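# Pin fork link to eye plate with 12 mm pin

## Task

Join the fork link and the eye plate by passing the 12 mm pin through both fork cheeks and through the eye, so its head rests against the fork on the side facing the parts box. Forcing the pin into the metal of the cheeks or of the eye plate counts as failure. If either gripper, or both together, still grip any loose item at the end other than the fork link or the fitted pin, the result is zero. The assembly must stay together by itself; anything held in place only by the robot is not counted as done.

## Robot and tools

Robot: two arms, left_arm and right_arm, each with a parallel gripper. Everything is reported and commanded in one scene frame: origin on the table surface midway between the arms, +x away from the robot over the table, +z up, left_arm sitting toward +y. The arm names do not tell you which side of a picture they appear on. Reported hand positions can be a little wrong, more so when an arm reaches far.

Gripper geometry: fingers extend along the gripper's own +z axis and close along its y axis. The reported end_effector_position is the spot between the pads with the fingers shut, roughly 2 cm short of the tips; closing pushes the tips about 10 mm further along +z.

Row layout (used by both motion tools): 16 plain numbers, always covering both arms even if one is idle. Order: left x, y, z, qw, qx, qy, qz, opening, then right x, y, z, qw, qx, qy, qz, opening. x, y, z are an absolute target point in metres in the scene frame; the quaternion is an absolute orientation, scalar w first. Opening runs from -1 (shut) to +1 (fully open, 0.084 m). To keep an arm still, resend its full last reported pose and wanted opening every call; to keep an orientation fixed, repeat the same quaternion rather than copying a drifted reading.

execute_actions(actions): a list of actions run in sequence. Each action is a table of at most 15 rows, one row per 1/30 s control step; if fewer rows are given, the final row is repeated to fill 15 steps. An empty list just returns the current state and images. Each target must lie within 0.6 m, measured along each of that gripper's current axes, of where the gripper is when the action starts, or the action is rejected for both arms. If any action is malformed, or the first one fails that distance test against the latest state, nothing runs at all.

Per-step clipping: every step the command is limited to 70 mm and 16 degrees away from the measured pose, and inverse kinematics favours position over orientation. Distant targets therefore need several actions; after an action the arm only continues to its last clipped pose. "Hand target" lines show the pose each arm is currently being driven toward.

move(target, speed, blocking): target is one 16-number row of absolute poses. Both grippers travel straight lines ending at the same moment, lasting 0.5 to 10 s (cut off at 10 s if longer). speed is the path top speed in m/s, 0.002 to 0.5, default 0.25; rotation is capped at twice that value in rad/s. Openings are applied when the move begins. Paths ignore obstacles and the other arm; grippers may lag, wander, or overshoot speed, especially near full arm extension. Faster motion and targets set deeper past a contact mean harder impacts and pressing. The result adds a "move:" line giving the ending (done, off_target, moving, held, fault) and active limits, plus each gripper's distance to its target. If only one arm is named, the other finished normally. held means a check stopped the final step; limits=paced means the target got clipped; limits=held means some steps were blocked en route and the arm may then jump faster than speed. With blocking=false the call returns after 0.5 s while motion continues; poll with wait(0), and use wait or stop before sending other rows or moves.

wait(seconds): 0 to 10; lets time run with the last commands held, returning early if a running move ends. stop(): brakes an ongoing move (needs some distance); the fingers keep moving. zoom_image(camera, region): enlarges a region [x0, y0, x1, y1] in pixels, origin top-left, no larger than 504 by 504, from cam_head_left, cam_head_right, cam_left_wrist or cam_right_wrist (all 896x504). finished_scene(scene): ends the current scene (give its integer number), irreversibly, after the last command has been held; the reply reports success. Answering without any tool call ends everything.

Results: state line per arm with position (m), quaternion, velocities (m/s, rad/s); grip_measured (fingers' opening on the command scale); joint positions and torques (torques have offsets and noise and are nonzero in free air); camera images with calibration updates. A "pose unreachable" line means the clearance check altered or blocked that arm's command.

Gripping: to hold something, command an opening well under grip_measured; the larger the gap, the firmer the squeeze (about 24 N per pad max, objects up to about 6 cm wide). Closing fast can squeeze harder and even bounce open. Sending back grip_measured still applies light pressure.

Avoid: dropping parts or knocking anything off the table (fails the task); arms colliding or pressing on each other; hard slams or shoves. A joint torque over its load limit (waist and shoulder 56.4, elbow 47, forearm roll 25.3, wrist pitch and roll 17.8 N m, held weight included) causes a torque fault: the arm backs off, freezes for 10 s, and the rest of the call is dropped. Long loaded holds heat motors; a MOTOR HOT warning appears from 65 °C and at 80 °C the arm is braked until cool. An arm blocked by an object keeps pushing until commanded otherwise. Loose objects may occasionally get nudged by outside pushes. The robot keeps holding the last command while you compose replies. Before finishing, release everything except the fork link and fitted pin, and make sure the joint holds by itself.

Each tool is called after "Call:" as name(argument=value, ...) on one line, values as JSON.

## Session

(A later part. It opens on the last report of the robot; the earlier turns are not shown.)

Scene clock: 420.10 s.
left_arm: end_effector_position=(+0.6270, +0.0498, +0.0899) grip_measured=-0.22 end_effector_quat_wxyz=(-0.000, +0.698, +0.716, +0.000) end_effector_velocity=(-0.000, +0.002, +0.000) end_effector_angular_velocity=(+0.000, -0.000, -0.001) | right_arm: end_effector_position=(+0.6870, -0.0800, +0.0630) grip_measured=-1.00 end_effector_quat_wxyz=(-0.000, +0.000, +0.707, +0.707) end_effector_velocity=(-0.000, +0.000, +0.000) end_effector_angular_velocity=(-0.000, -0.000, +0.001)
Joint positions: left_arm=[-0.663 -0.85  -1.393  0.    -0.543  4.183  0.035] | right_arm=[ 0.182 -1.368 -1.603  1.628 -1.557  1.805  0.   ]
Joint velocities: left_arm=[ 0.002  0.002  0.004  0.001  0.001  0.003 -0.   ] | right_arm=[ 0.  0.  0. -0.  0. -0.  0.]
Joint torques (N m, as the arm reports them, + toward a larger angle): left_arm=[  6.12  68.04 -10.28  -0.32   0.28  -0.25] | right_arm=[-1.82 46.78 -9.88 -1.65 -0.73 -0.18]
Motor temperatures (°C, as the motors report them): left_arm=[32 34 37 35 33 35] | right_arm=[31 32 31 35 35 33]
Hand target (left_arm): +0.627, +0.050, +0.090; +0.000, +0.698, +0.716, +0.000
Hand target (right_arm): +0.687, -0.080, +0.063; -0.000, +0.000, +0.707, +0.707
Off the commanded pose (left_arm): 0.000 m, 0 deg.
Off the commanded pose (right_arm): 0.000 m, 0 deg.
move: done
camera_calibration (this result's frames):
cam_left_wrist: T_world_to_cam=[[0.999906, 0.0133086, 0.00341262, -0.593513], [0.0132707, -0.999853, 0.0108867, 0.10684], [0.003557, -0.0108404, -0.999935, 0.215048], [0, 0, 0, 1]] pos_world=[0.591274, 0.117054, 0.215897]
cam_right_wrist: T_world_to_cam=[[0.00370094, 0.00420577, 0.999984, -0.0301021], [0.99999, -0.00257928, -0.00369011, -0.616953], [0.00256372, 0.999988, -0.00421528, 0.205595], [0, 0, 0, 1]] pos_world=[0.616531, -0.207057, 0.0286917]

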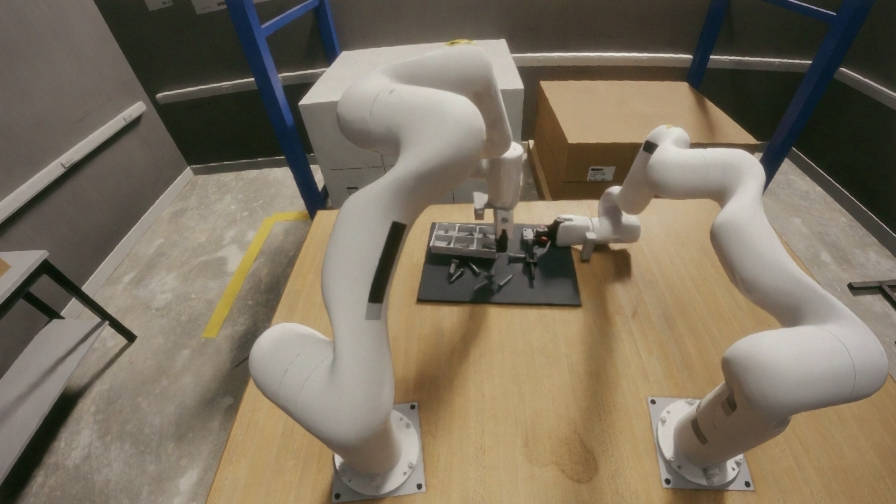

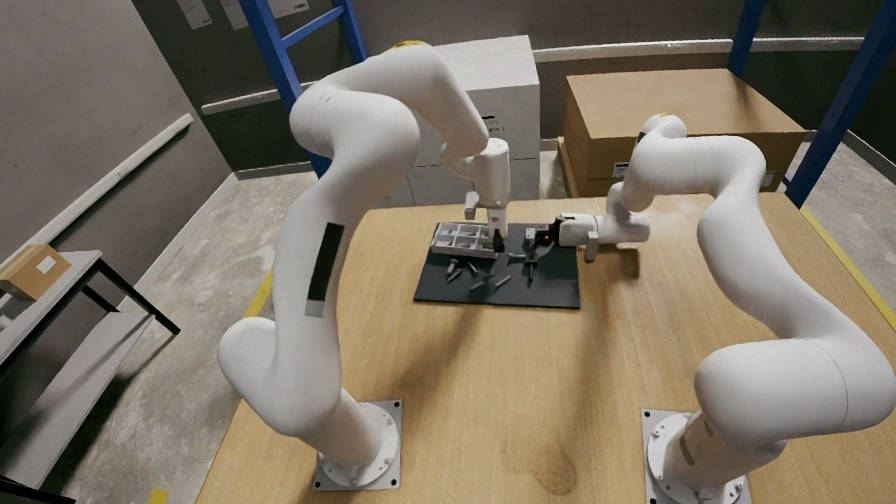

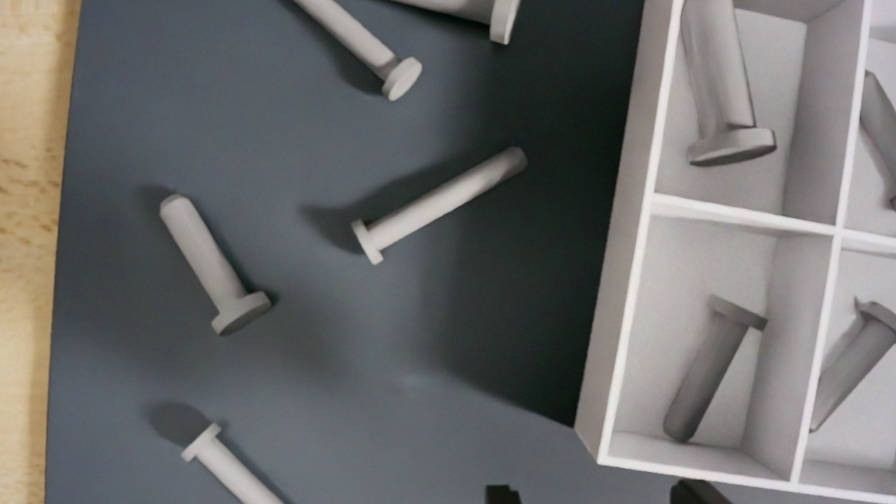

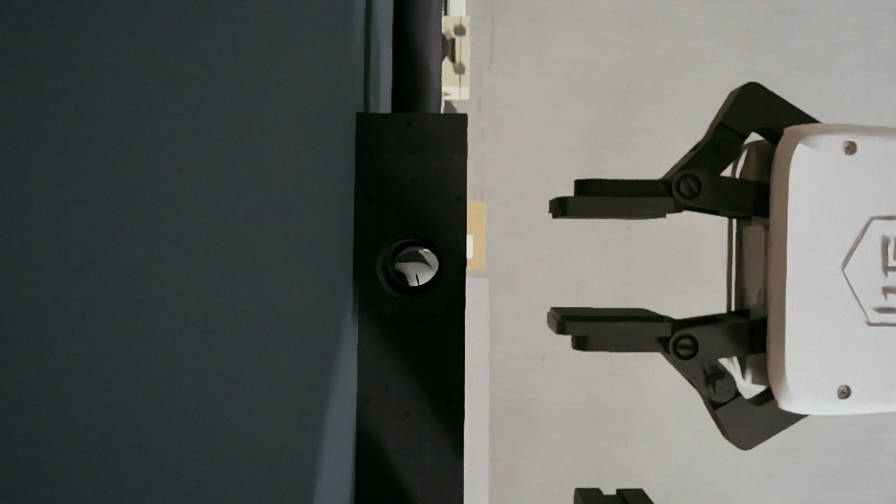

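Call:
move(target=[0.627,0.042,0.075,0,0.698,0.716,0,-1,0.687,-0.08,0.063,0,0,0.707,0.707,-1], speed=0.05)

Call:
move(target=[0.627,0.042,0.039,0,0.698,0.716,0,-1,0.687,-0.08,0.063,0,0,0.707,0.707,-1], speed=0.03)

Call:
move(target=[0.627,0.030,0.039,0,0.698,0.716,0,-1,0.687,-0.08,0.063,0,0,0.707,0.707,-1], speed=0.005)

Scene clock: 423.67 s.
left_arm: end_effector_position=(+0.6271, +0.0421, +0.0752) grip_measured=-1.00 end_effector_quat_wxyz=(+0.000, +0.698, +0.716, +0.000) end_effector_velocity=(+0.001, -0.001, -0.001) end_effector_angular_velocity=(-0.000, -0.001, +0.001) | right_arm: end_effector_position=(+0.6870, -0.0800, +0.0630) grip_measured=-1.00 end_effector_quat_wxyz=(-0.000, +0.000, +0.707, +0.707) end_effector_velocity=(+0.000, -0.000, +0.000) end_effector_angular_velocity=(+0.000, +0.001, -0.002)
Joint positions: left_arm=[-0.673 -0.882 -1.411  0.    -0.529  4.173  0.   ] | right_arm=[ 0.182 -1.368 -1.603  1.628 -1.557  1.805  0.   ]
Joint velocities: left_arm=[-0.    -0.003 -0.003  0.001  0.002 -0.002  0.   ] | right_arm=[-0.001 -0.     0.     0.001 -0.     0.     0.   ]
Joint torques (N m, as the arm reports them, + toward a larger angle): left_arm=[ 6.74 70.12 -9.78 -0.39  0.32 -0.24] | right_arm=[  0.62  47.88 -10.25  -1.15  -0.97   0.01]
Motor temperatures (°C, as the motors report them): left_arm=[32 34 37 35 33 35] | right_arm=[31 32 31 35 35 33]
Hand target (left_arm): +0.627, +0.042, +0.075; -0.000, +0.698, +0.716, +0.000
Hand target (right_arm): +0.687, -0.080, +0.063; -0.000, -0.000, +0.707, +0.707
Off the commanded pose (left_arm): 0.000 m, 0 deg.
Off the commanded pose (right_arm): 0.000 m, 0 deg.
move: done
camera_calibration (this result's frames):
cam_left_wrist: T_world_to_cam=[[0.999905, 0.0133735, 0.00344551, -0.593431], [0.013335, -0.999851, 0.0109716, 0.099224], [0.00359172, -0.0109246, -0.999934, 0.200312], [0, 0, 0, 1]] pos_world=[0.591332, 0.109334, 0.201254]
cam_right_wrist: T_world_to_cam=[[0.00370095, 0.00420569, 0.999984, -0.0301021], [0.99999, -0.00257955, -0.00369012, -0.616953], [0.00256399, 0.999988, -0.00421519, 0.205595], [0, 0, 0, 1]] pos_world=[0.616531, -0.207057, 0.0286916]

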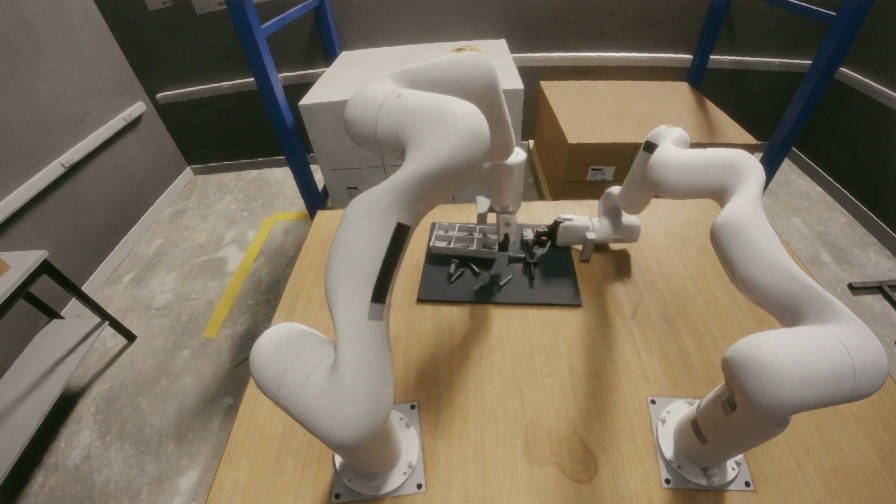

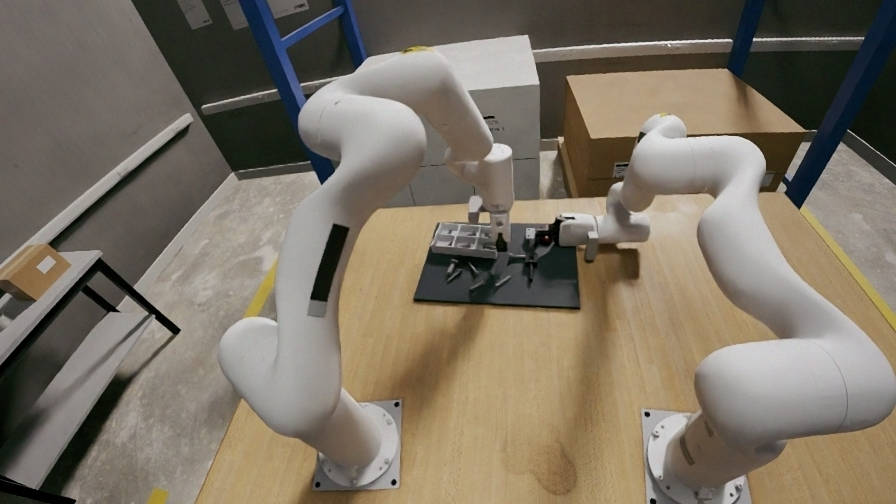

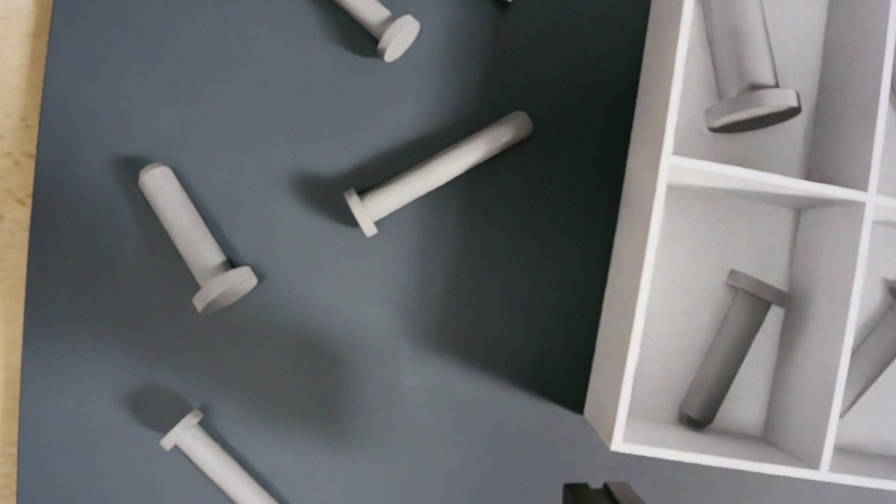

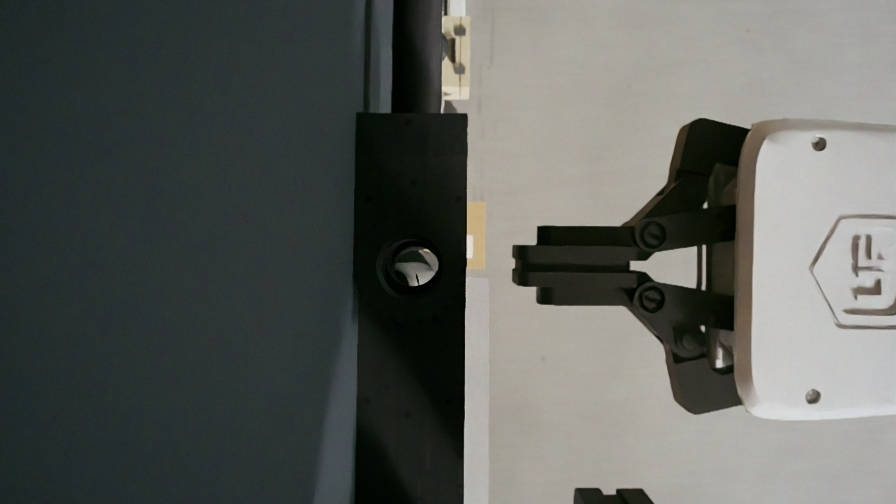

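Scene clock: 425.20 s.
left_arm: end_effector_position=(+0.6271, +0.0420, +0.0392) grip_measured=-1.00 end_effector_quat_wxyz=(+0.000, +0.698, +0.716, +0.000) end_effector_velocity=(+0.001, +0.001, -0.002) end_effector_angular_velocity=(+0.000, -0.000, +0.000) | right_arm: end_effector_position=(+0.6870, -0.0800, +0.0630) grip_measured=-1.00 end_effector_quat_wxyz=(+0.000, -0.000, +0.707, +0.707) end_effector_velocity=(-0.001, +0.000, -0.000) end_effector_angular_velocity=(-0.000, +0.002, +0.002)
Joint positions: left_arm=[-0.673 -0.945 -1.424  0.    -0.479  4.173  0.   ] | right_arm=[ 0.182 -1.368 -1.603  1.628 -1.557  1.805  0.   ]
Joint velocities: left_arm=[ 0.001 -0.003 -0.001  0.001  0.002  0.     0.   ] | right_arm=[ 0.001 -0.     0.001 -0.001  0.     0.001  0.   ]
Joint torques (N m, as the arm reports them, + toward a larger angle): left_arm=[ 6.2  70.15 -9.51 -0.58  0.28 -0.23] | right_arm=[ -1.71  44.59 -10.88  -0.11  -0.72  -0.24]
Motor temperatures (°C, as the motors report them): left_arm=[32 34 36 35 33 35] | right_arm=[31 32 31 35 35 33]
Hand target (left_arm): +0.627, +0.042, +0.039; -0.000, +0.698, +0.716, +0.000
Hand target (right_arm): +0.687, -0.080, +0.063; +0.000, +0.000, +0.707, +0.707
Off the commanded pose (left_arm): 0.000 m, 0 deg.
Off the commanded pose (right_arm): 0.000 m, 0 deg.
move: done
camera_calibration (this result's frames):
cam_left_wrist: T_world_to_cam=[[0.999904, 0.0133958, 0.00349559, -0.593326], [0.0133569, -0.999851, 0.010906, 0.0995067], [0.00364117, -0.0108583, -0.999934, 0.164292], [0, 0, 0, 1]] pos_world=[0.591341, 0.109224, 0.16527]
cam_right_wrist: T_world_to_cam=[[0.00370071, 0.00420587, 0.999984, -0.0301019], [0.99999, -0.00257942, -0.00368989, -0.616953], [0.00256386, 0.999988, -0.00421537, 0.205595], [0, 0, 0, 1]] pos_world=[0.616531, -0.207057, 0.0286916]

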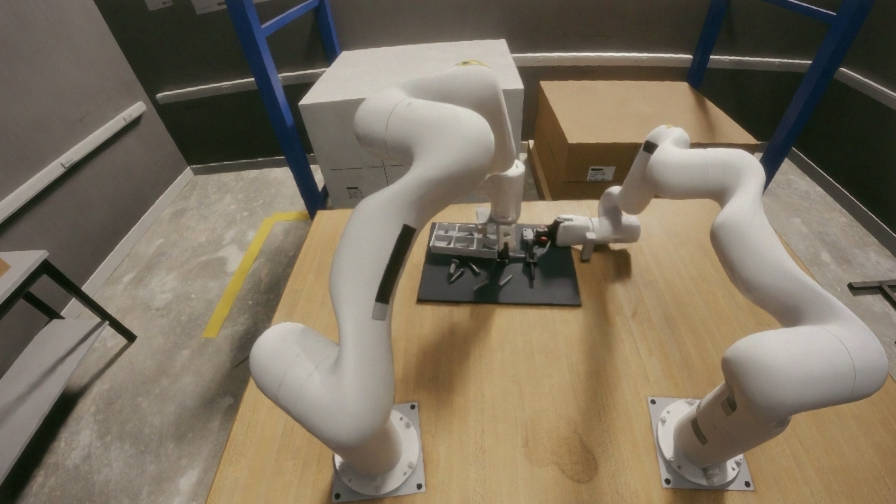

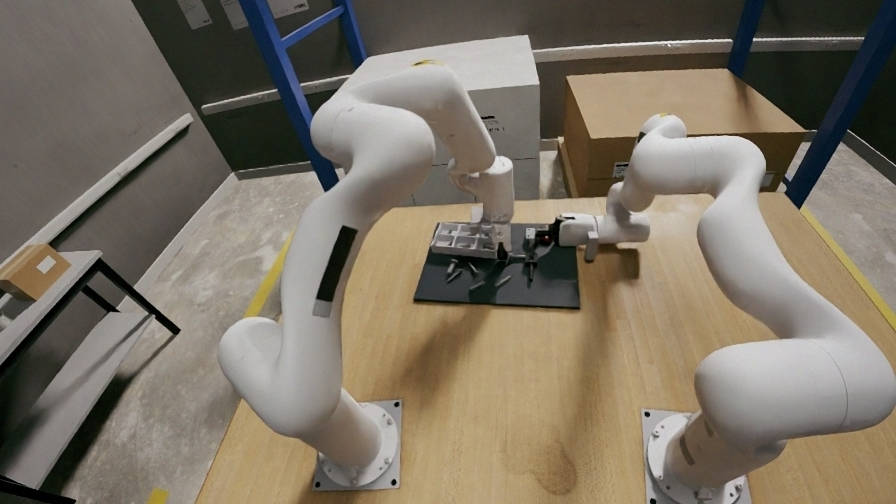

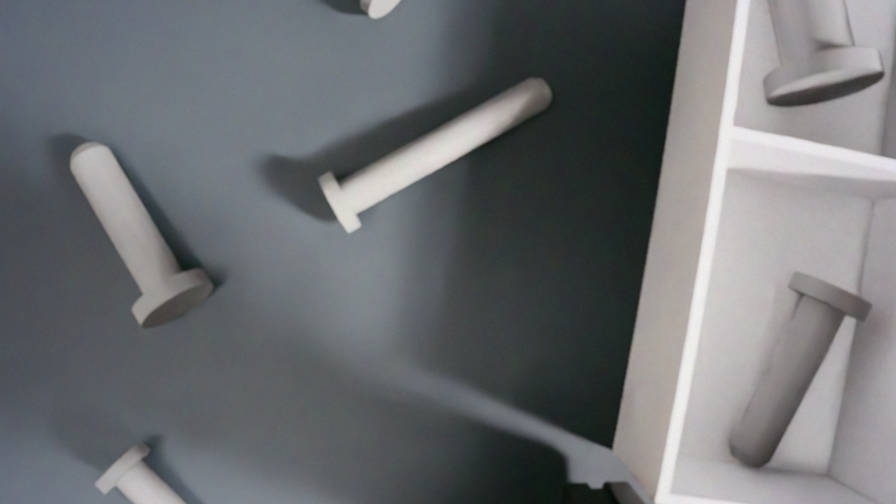

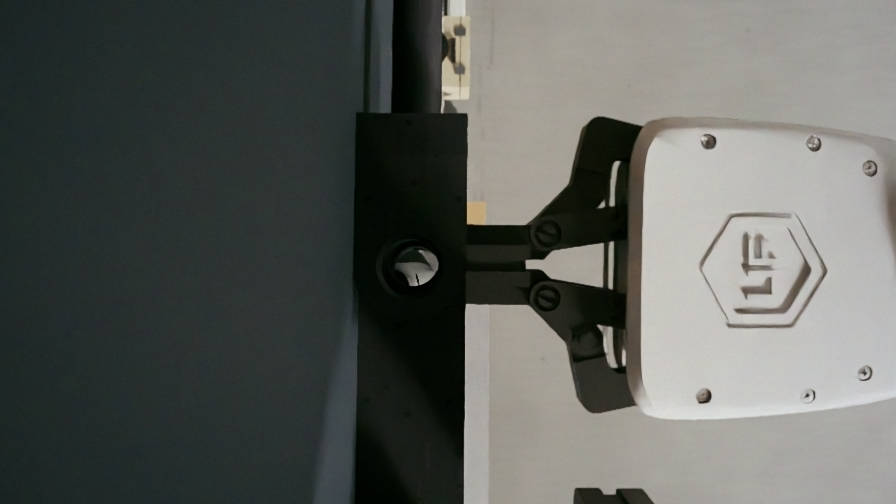

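Scene clock: 427.80 s.
left_arm: end_effector_position=(+0.6271, +0.0331, +0.0388) grip_measured=-1.00 end_effector_quat_wxyz=(-0.003, +0.697, +0.717, -0.000) end_effector_velocity=(+0.001, +0.000, +0.001) end_effector_angular_velocity=(+0.001, +0.002, +0.002) | right_arm: end_effector_position=(+0.6870, -0.0800, +0.0630) grip_measured=-1.00 end_effector_quat_wxyz=(-0.000, +0.000, +0.707, +0.707) end_effector_velocity=(+0.001, -0.000, +0.000) end_effector_angular_velocity=(+0.000, -0.000, -0.002)
Joint positions: left_arm=[-0.685 -0.956 -1.446  0.001 -0.495  4.157  0.   ] | right_arm=[ 0.182 -1.368 -1.603  1.628 -1.557  1.805  0.   ]
Joint velocities: left_arm=[ 0.001 -0.001 -0.004  0.    -0.005 -0.001  0.   ] | right_arm=[-0.001 -0.    -0.001  0.001  0.     0.     0.   ]
Joint torques (N m, as the arm reports them, + toward a larger angle): left_arm=[-31.23  73.63 -18.04  -7.22   4.97  -0.03] | right_arm=[  1.41  48.24 -10.77  -0.78  -0.54   0.09]
Motor temperatures (°C, as the motors report them): left_arm=[32 34 37 35 33 35] | right_arm=[31 32 31 35 35 33]
Hand target (left_arm): +0.627, +0.030, +0.039; -0.000, +0.698, +0.716, -0.000
Hand target (right_arm): +0.687, -0.080, +0.063; -0.000, +0.000, +0.707, +0.707
Off the commanded pose (left_arm): 0.003 m, 0 deg.
Off the commanded pose (right_arm): 0.000 m, 0 deg.
move: done
camera_calibration (this result's frames):
cam_left_wrist: T_world_to_cam=[[0.99987, 0.0160782, -0.00120538, -0.593056], [0.0160868, -0.999842, 0.00754558, 0.0890954], [-0.00108387, -0.00756399, -0.999971, 0.166649], [0, 0, 0, 1]] pos_world=[0.591727, 0.0998772, 0.165257]
cam_right_wrist: T_world_to_cam=[[0.00370088, 0.00420588, 0.999984, -0.0301021], [0.99999, -0.00257943, -0.00369005, -0.616953], [0.00256387, 0.999988, -0.00421538, 0.205595], [0, 0, 0, 1]] pos_world=[0.616531, -0.207057, 0.0286917]

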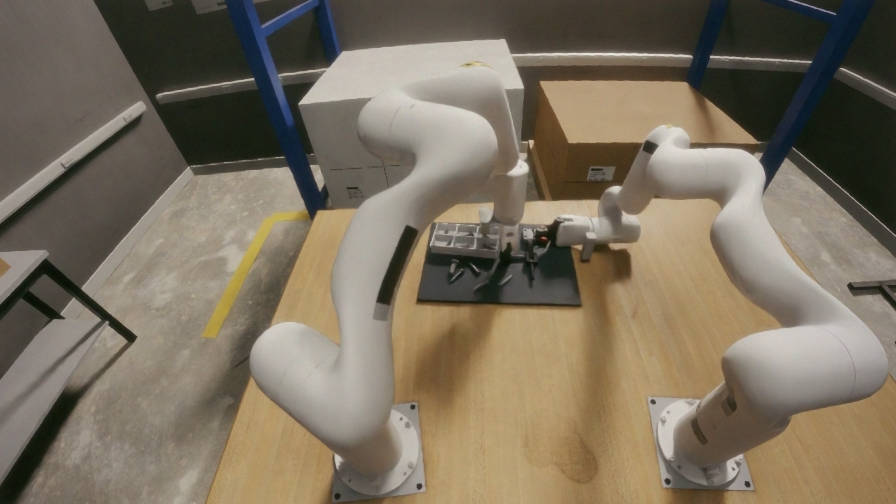

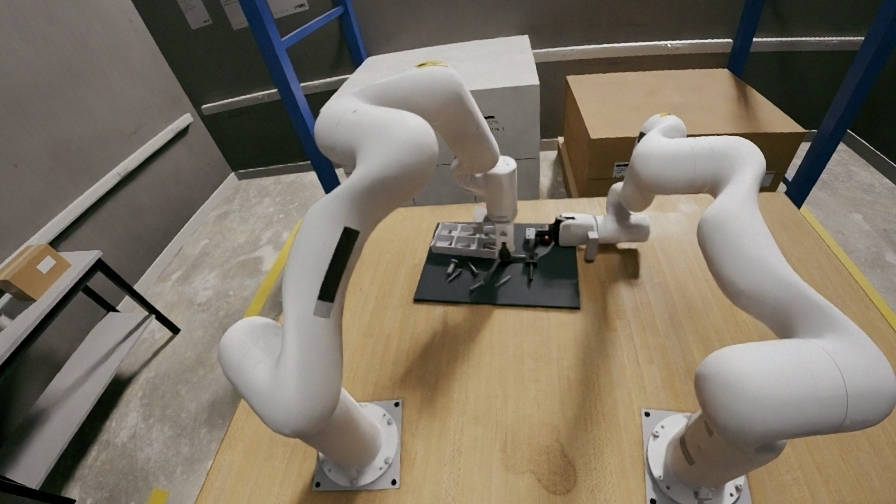

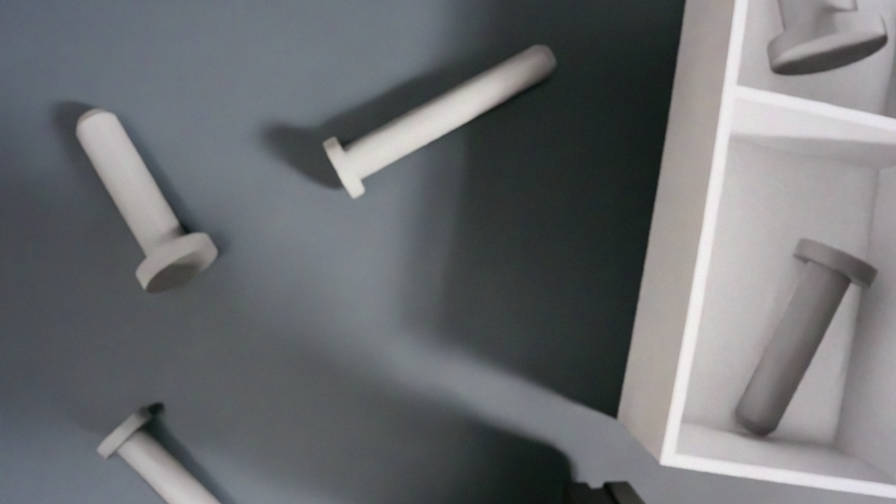

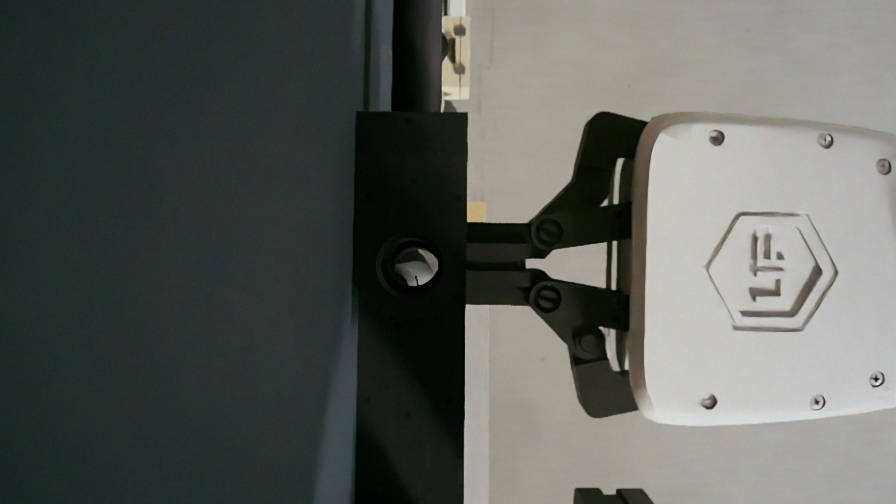

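Too hard; back off.

Call:
move(target=[0.627,0.040,0.039,0,0.698,0.716,0,-1,0.687,-0.08,0.063,0,0,0.707,0.707,-1], speed=0.02)

Call:
zoom_image(camera="cam_right_wrist", region=[350,200,490,330])

Call:
zoom_image(camera="cam_head_right", region=[470,220,570,290])

Scene clock: 431.93 s.
left_arm: end_effector_position=(+0.6271, +0.0397, +0.0391) grip_measured=-1.00 end_effector_quat_wxyz=(+0.000, +0.698, +0.716, +0.000) end_effector_velocity=(-0.001, +0.002, -0.000) end_effector_angular_velocity=(+0.003, +0.004, +0.000) | right_arm: end_effector_position=(+0.6870, -0.0800, +0.0630) grip_measured=-1.00 end_effector_quat_wxyz=(-0.000, -0.000, +0.707, +0.707) end_effector_velocity=(+0.000, -0.001, -0.000) end_effector_angular_velocity=(+0.000, +0.001, -0.002)
Joint positions: left_arm=[-0.676 -0.947 -1.428 -0.    -0.48   4.17   0.   ] | right_arm=[ 0.182 -1.368 -1.603  1.628 -1.557  1.805  0.   ]
Joint velocities: left_arm=[ 0.002  0.001  0.003  0.001 -0.003  0.001  0.   ] | right_arm=[-0.001 -0.001  0.     0.001  0.    -0.     0.   ]
Joint torques (N m, as the arm reports them, + toward a larger angle): left_arm=[ 6.14 69.98 -9.43 -0.45  0.32 -0.18] | right_arm=[ -1.15  43.96 -10.19  -1.05  -1.11  -0.05]
Motor temperatures (°C, as the motors report them): left_arm=[32 34 37 35 33 35] | right_arm=[31 32 31 35 35 33]
Hand target (left_arm): +0.627, +0.040, +0.039; +0.000, +0.698, +0.716, +0.000
Hand target (right_arm): +0.687, -0.080, +0.063; +0.000, +0.000, +0.707, +0.707
Off the commanded pose (left_arm): 0.000 m, 0 deg.
Off the commanded pose (right_arm): 0.000 m, 0 deg.
move: done
camera_calibration (this result's frames):
cam_left_wrist: T_world_to_cam=[[0.999904, 0.0132881, 0.00396108, -0.593352], [0.0132425, -0.999848, 0.0113434, 0.0972912], [0.00411121, -0.0112899, -0.999928, 0.16384], [0, 0, 0, 1]] pos_world=[0.591333, 0.107011, 0.165075]
cam_right_wrist: T_world_to_cam=[[0.00370073, 0.00420564, 0.999984, -0.030102], [0.99999, -0.00257931, -0.0036899, -0.616953], [0.00256375, 0.999988, -0.00421514, 0.205595], [0, 0, 0, 1]] pos_world=[0.616531, -0.207057, 0.0286917]

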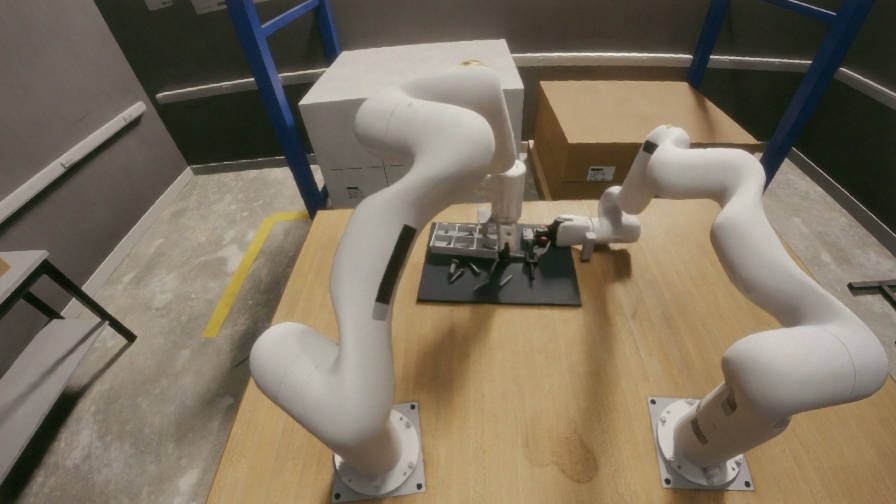

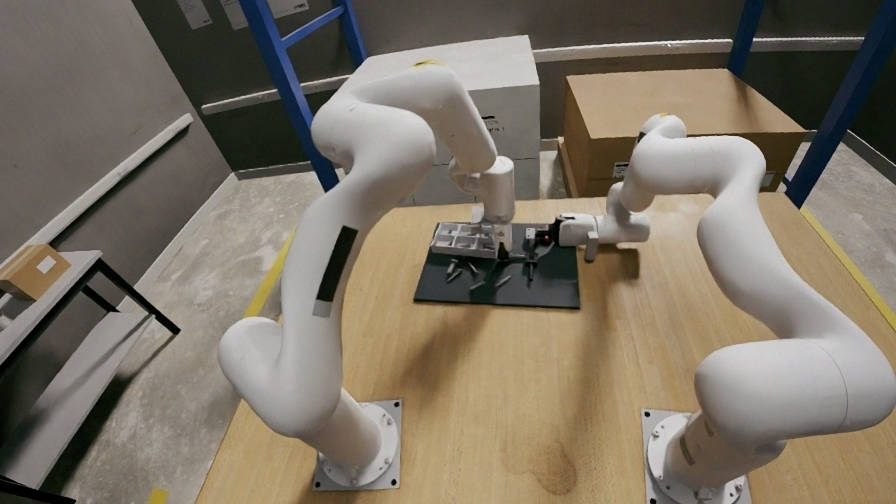

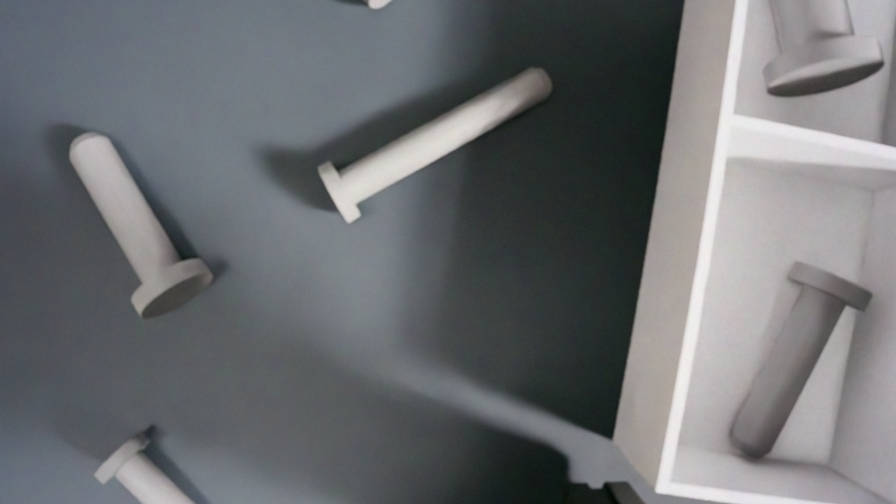

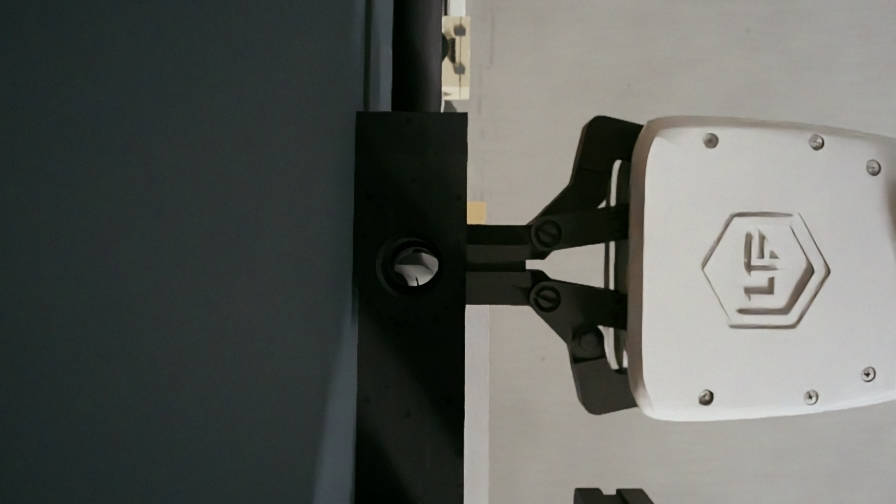

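Region (350, 200, 490, 330) of cam_right_wrist's 896x504 image, scaled by 3.600, with more detail than that image has; it fills the top 468 rows of this view, and the rest is white.

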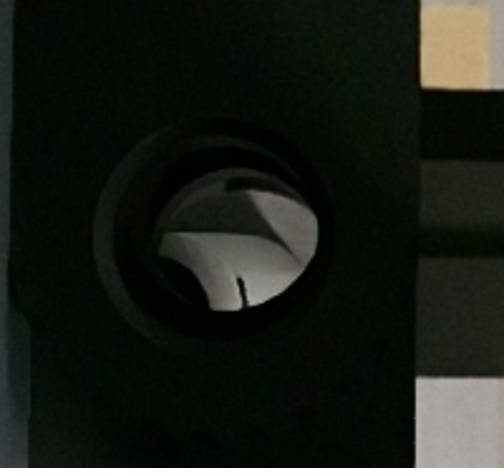

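Region (470, 220, 570, 290) of cam_head_right's 896x504 image, scaled by 5.040, with more detail than that image has; it fills the top 353 rows of this view, and the rest is white.

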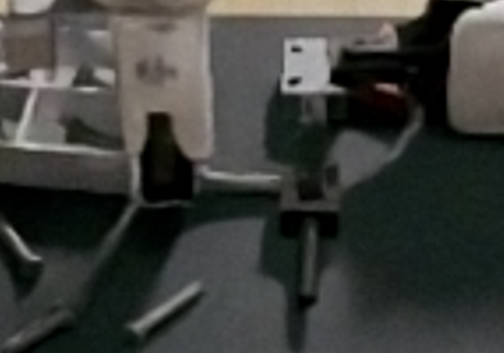

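Call:
execute_actions(actions=[])

Scene clock: 435.33 s.
left_arm: end_effector_position=(+0.6270, +0.0400, +0.0390) grip_measured=-1.00 end_effector_quat_wxyz=(+0.000, +0.698, +0.716, +0.000) end_effector_velocity=(+0.000, -0.000, -0.001) end_effector_angular_velocity=(-0.000, -0.001, -0.000) | right_arm: end_effector_position=(+0.6870, -0.0800, +0.0630) grip_measured=-1.00 end_effector_quat_wxyz=(-0.000, +0.000, +0.707, +0.707) end_effector_velocity=(-0.000, +0.000, -0.000) end_effector_angular_velocity=(+0.000, +0.001, +0.000)
Joint positions: left_arm=[-0.676 -0.947 -1.427  0.    -0.481  4.17   0.   ] | right_arm=[ 0.182 -1.368 -1.603  1.628 -1.557  1.805  0.   ]
Joint velocities: left_arm=[-0.    -0.001  0.     0.     0.001 -0.     0.   ] | right_arm=[ 0.001 -0.     0.001  0.001 -0.     0.     0.   ]
Joint torques (N m, as the arm reports them, + toward a larger angle): left_arm=[ 6.81 69.69 -9.63 -0.45  0.26 -0.21] | right_arm=[ 1.13 46.54 -9.22 -0.98 -0.81 -0.3 ]
Motor temperatures (°C, as the motors report them): left_arm=[32 34 37 35 33 35] | right_arm=[31 32 31 35 35 33]
Hand target (left_arm): +0.627, +0.040, +0.039; +0.000, +0.698, +0.716, +0.000
Hand target (right_arm): +0.687, -0.080, +0.063; +0.000, +0.000, +0.707, +0.707
Off the commanded pose (left_arm): 0.000 m, 0 deg.
Off the commanded pose (right_arm): 0.000 m, 0 deg.
camera_calibration (this result's frames):
cam_left_wrist: T_world_to_cam=[[0.999905, 0.0133504, 0.0033746, -0.593182], [0.0133128, -0.999851, 0.010946, 0.0975645], [0.00352023, -0.0109, -0.999934, 0.164107], [0, 0, 0, 1]] pos_world=[0.591249, 0.107258, 0.16503]
cam_right_wrist: T_world_to_cam=[[0.00370107, 0.00420588, 0.999984, -0.0301022], [0.99999, -0.00257932, -0.00369024, -0.616953], [0.00256376, 0.999988, -0.00421538, 0.205595], [0, 0, 0, 1]] pos_world=[0.616531, -0.207057, 0.0286917]

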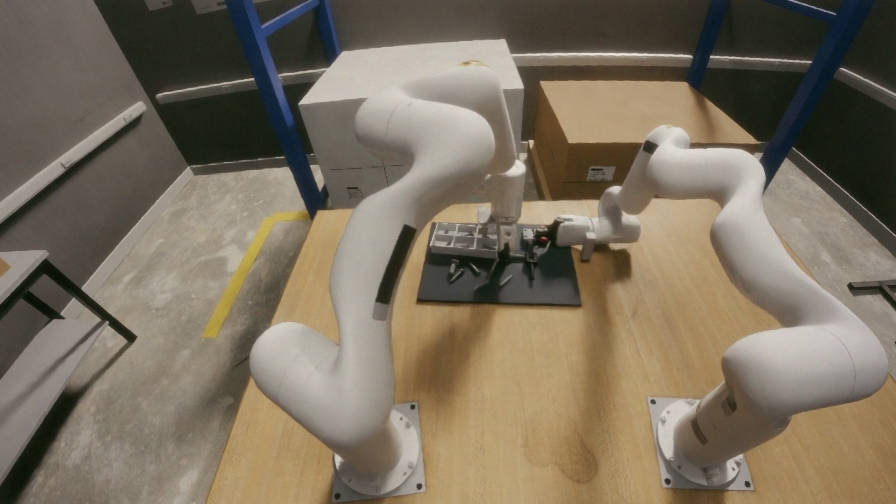

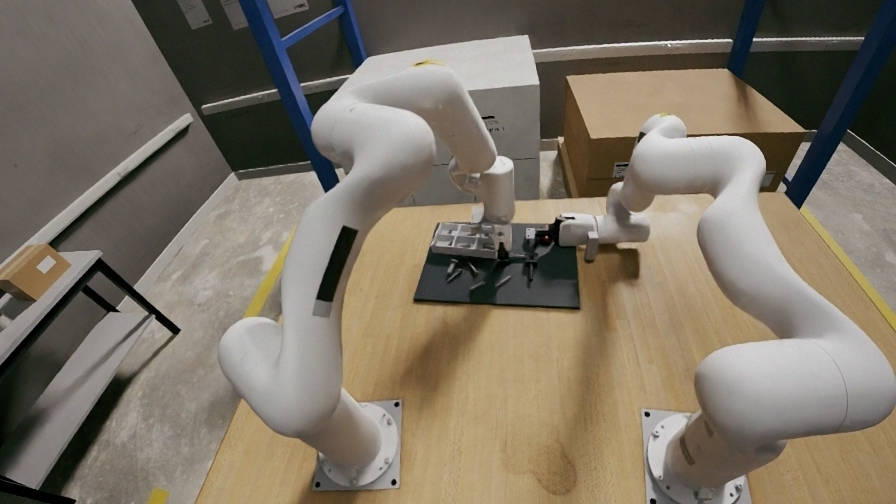

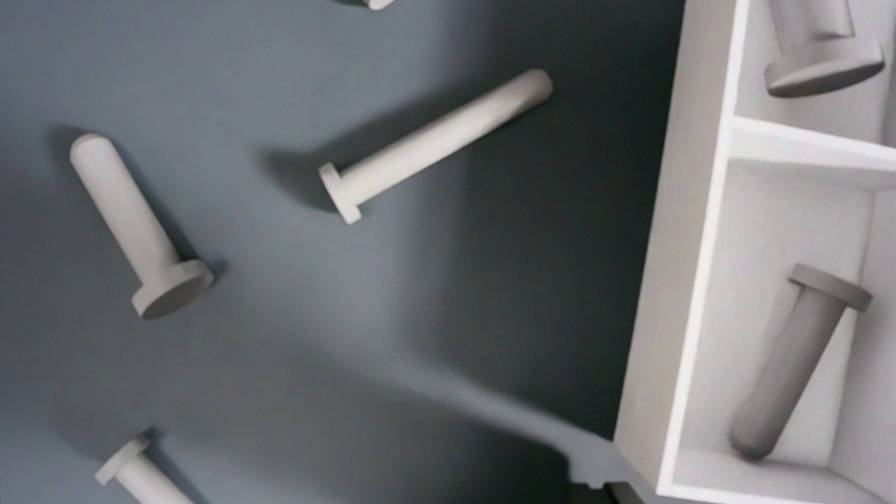

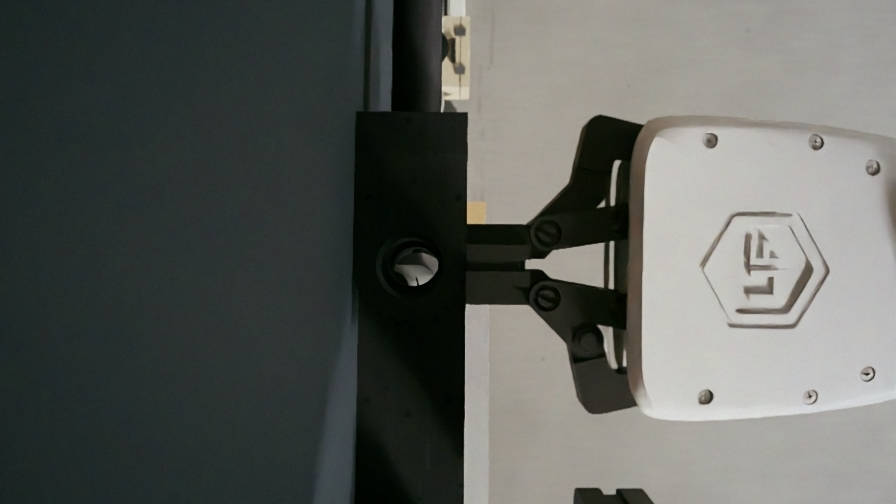

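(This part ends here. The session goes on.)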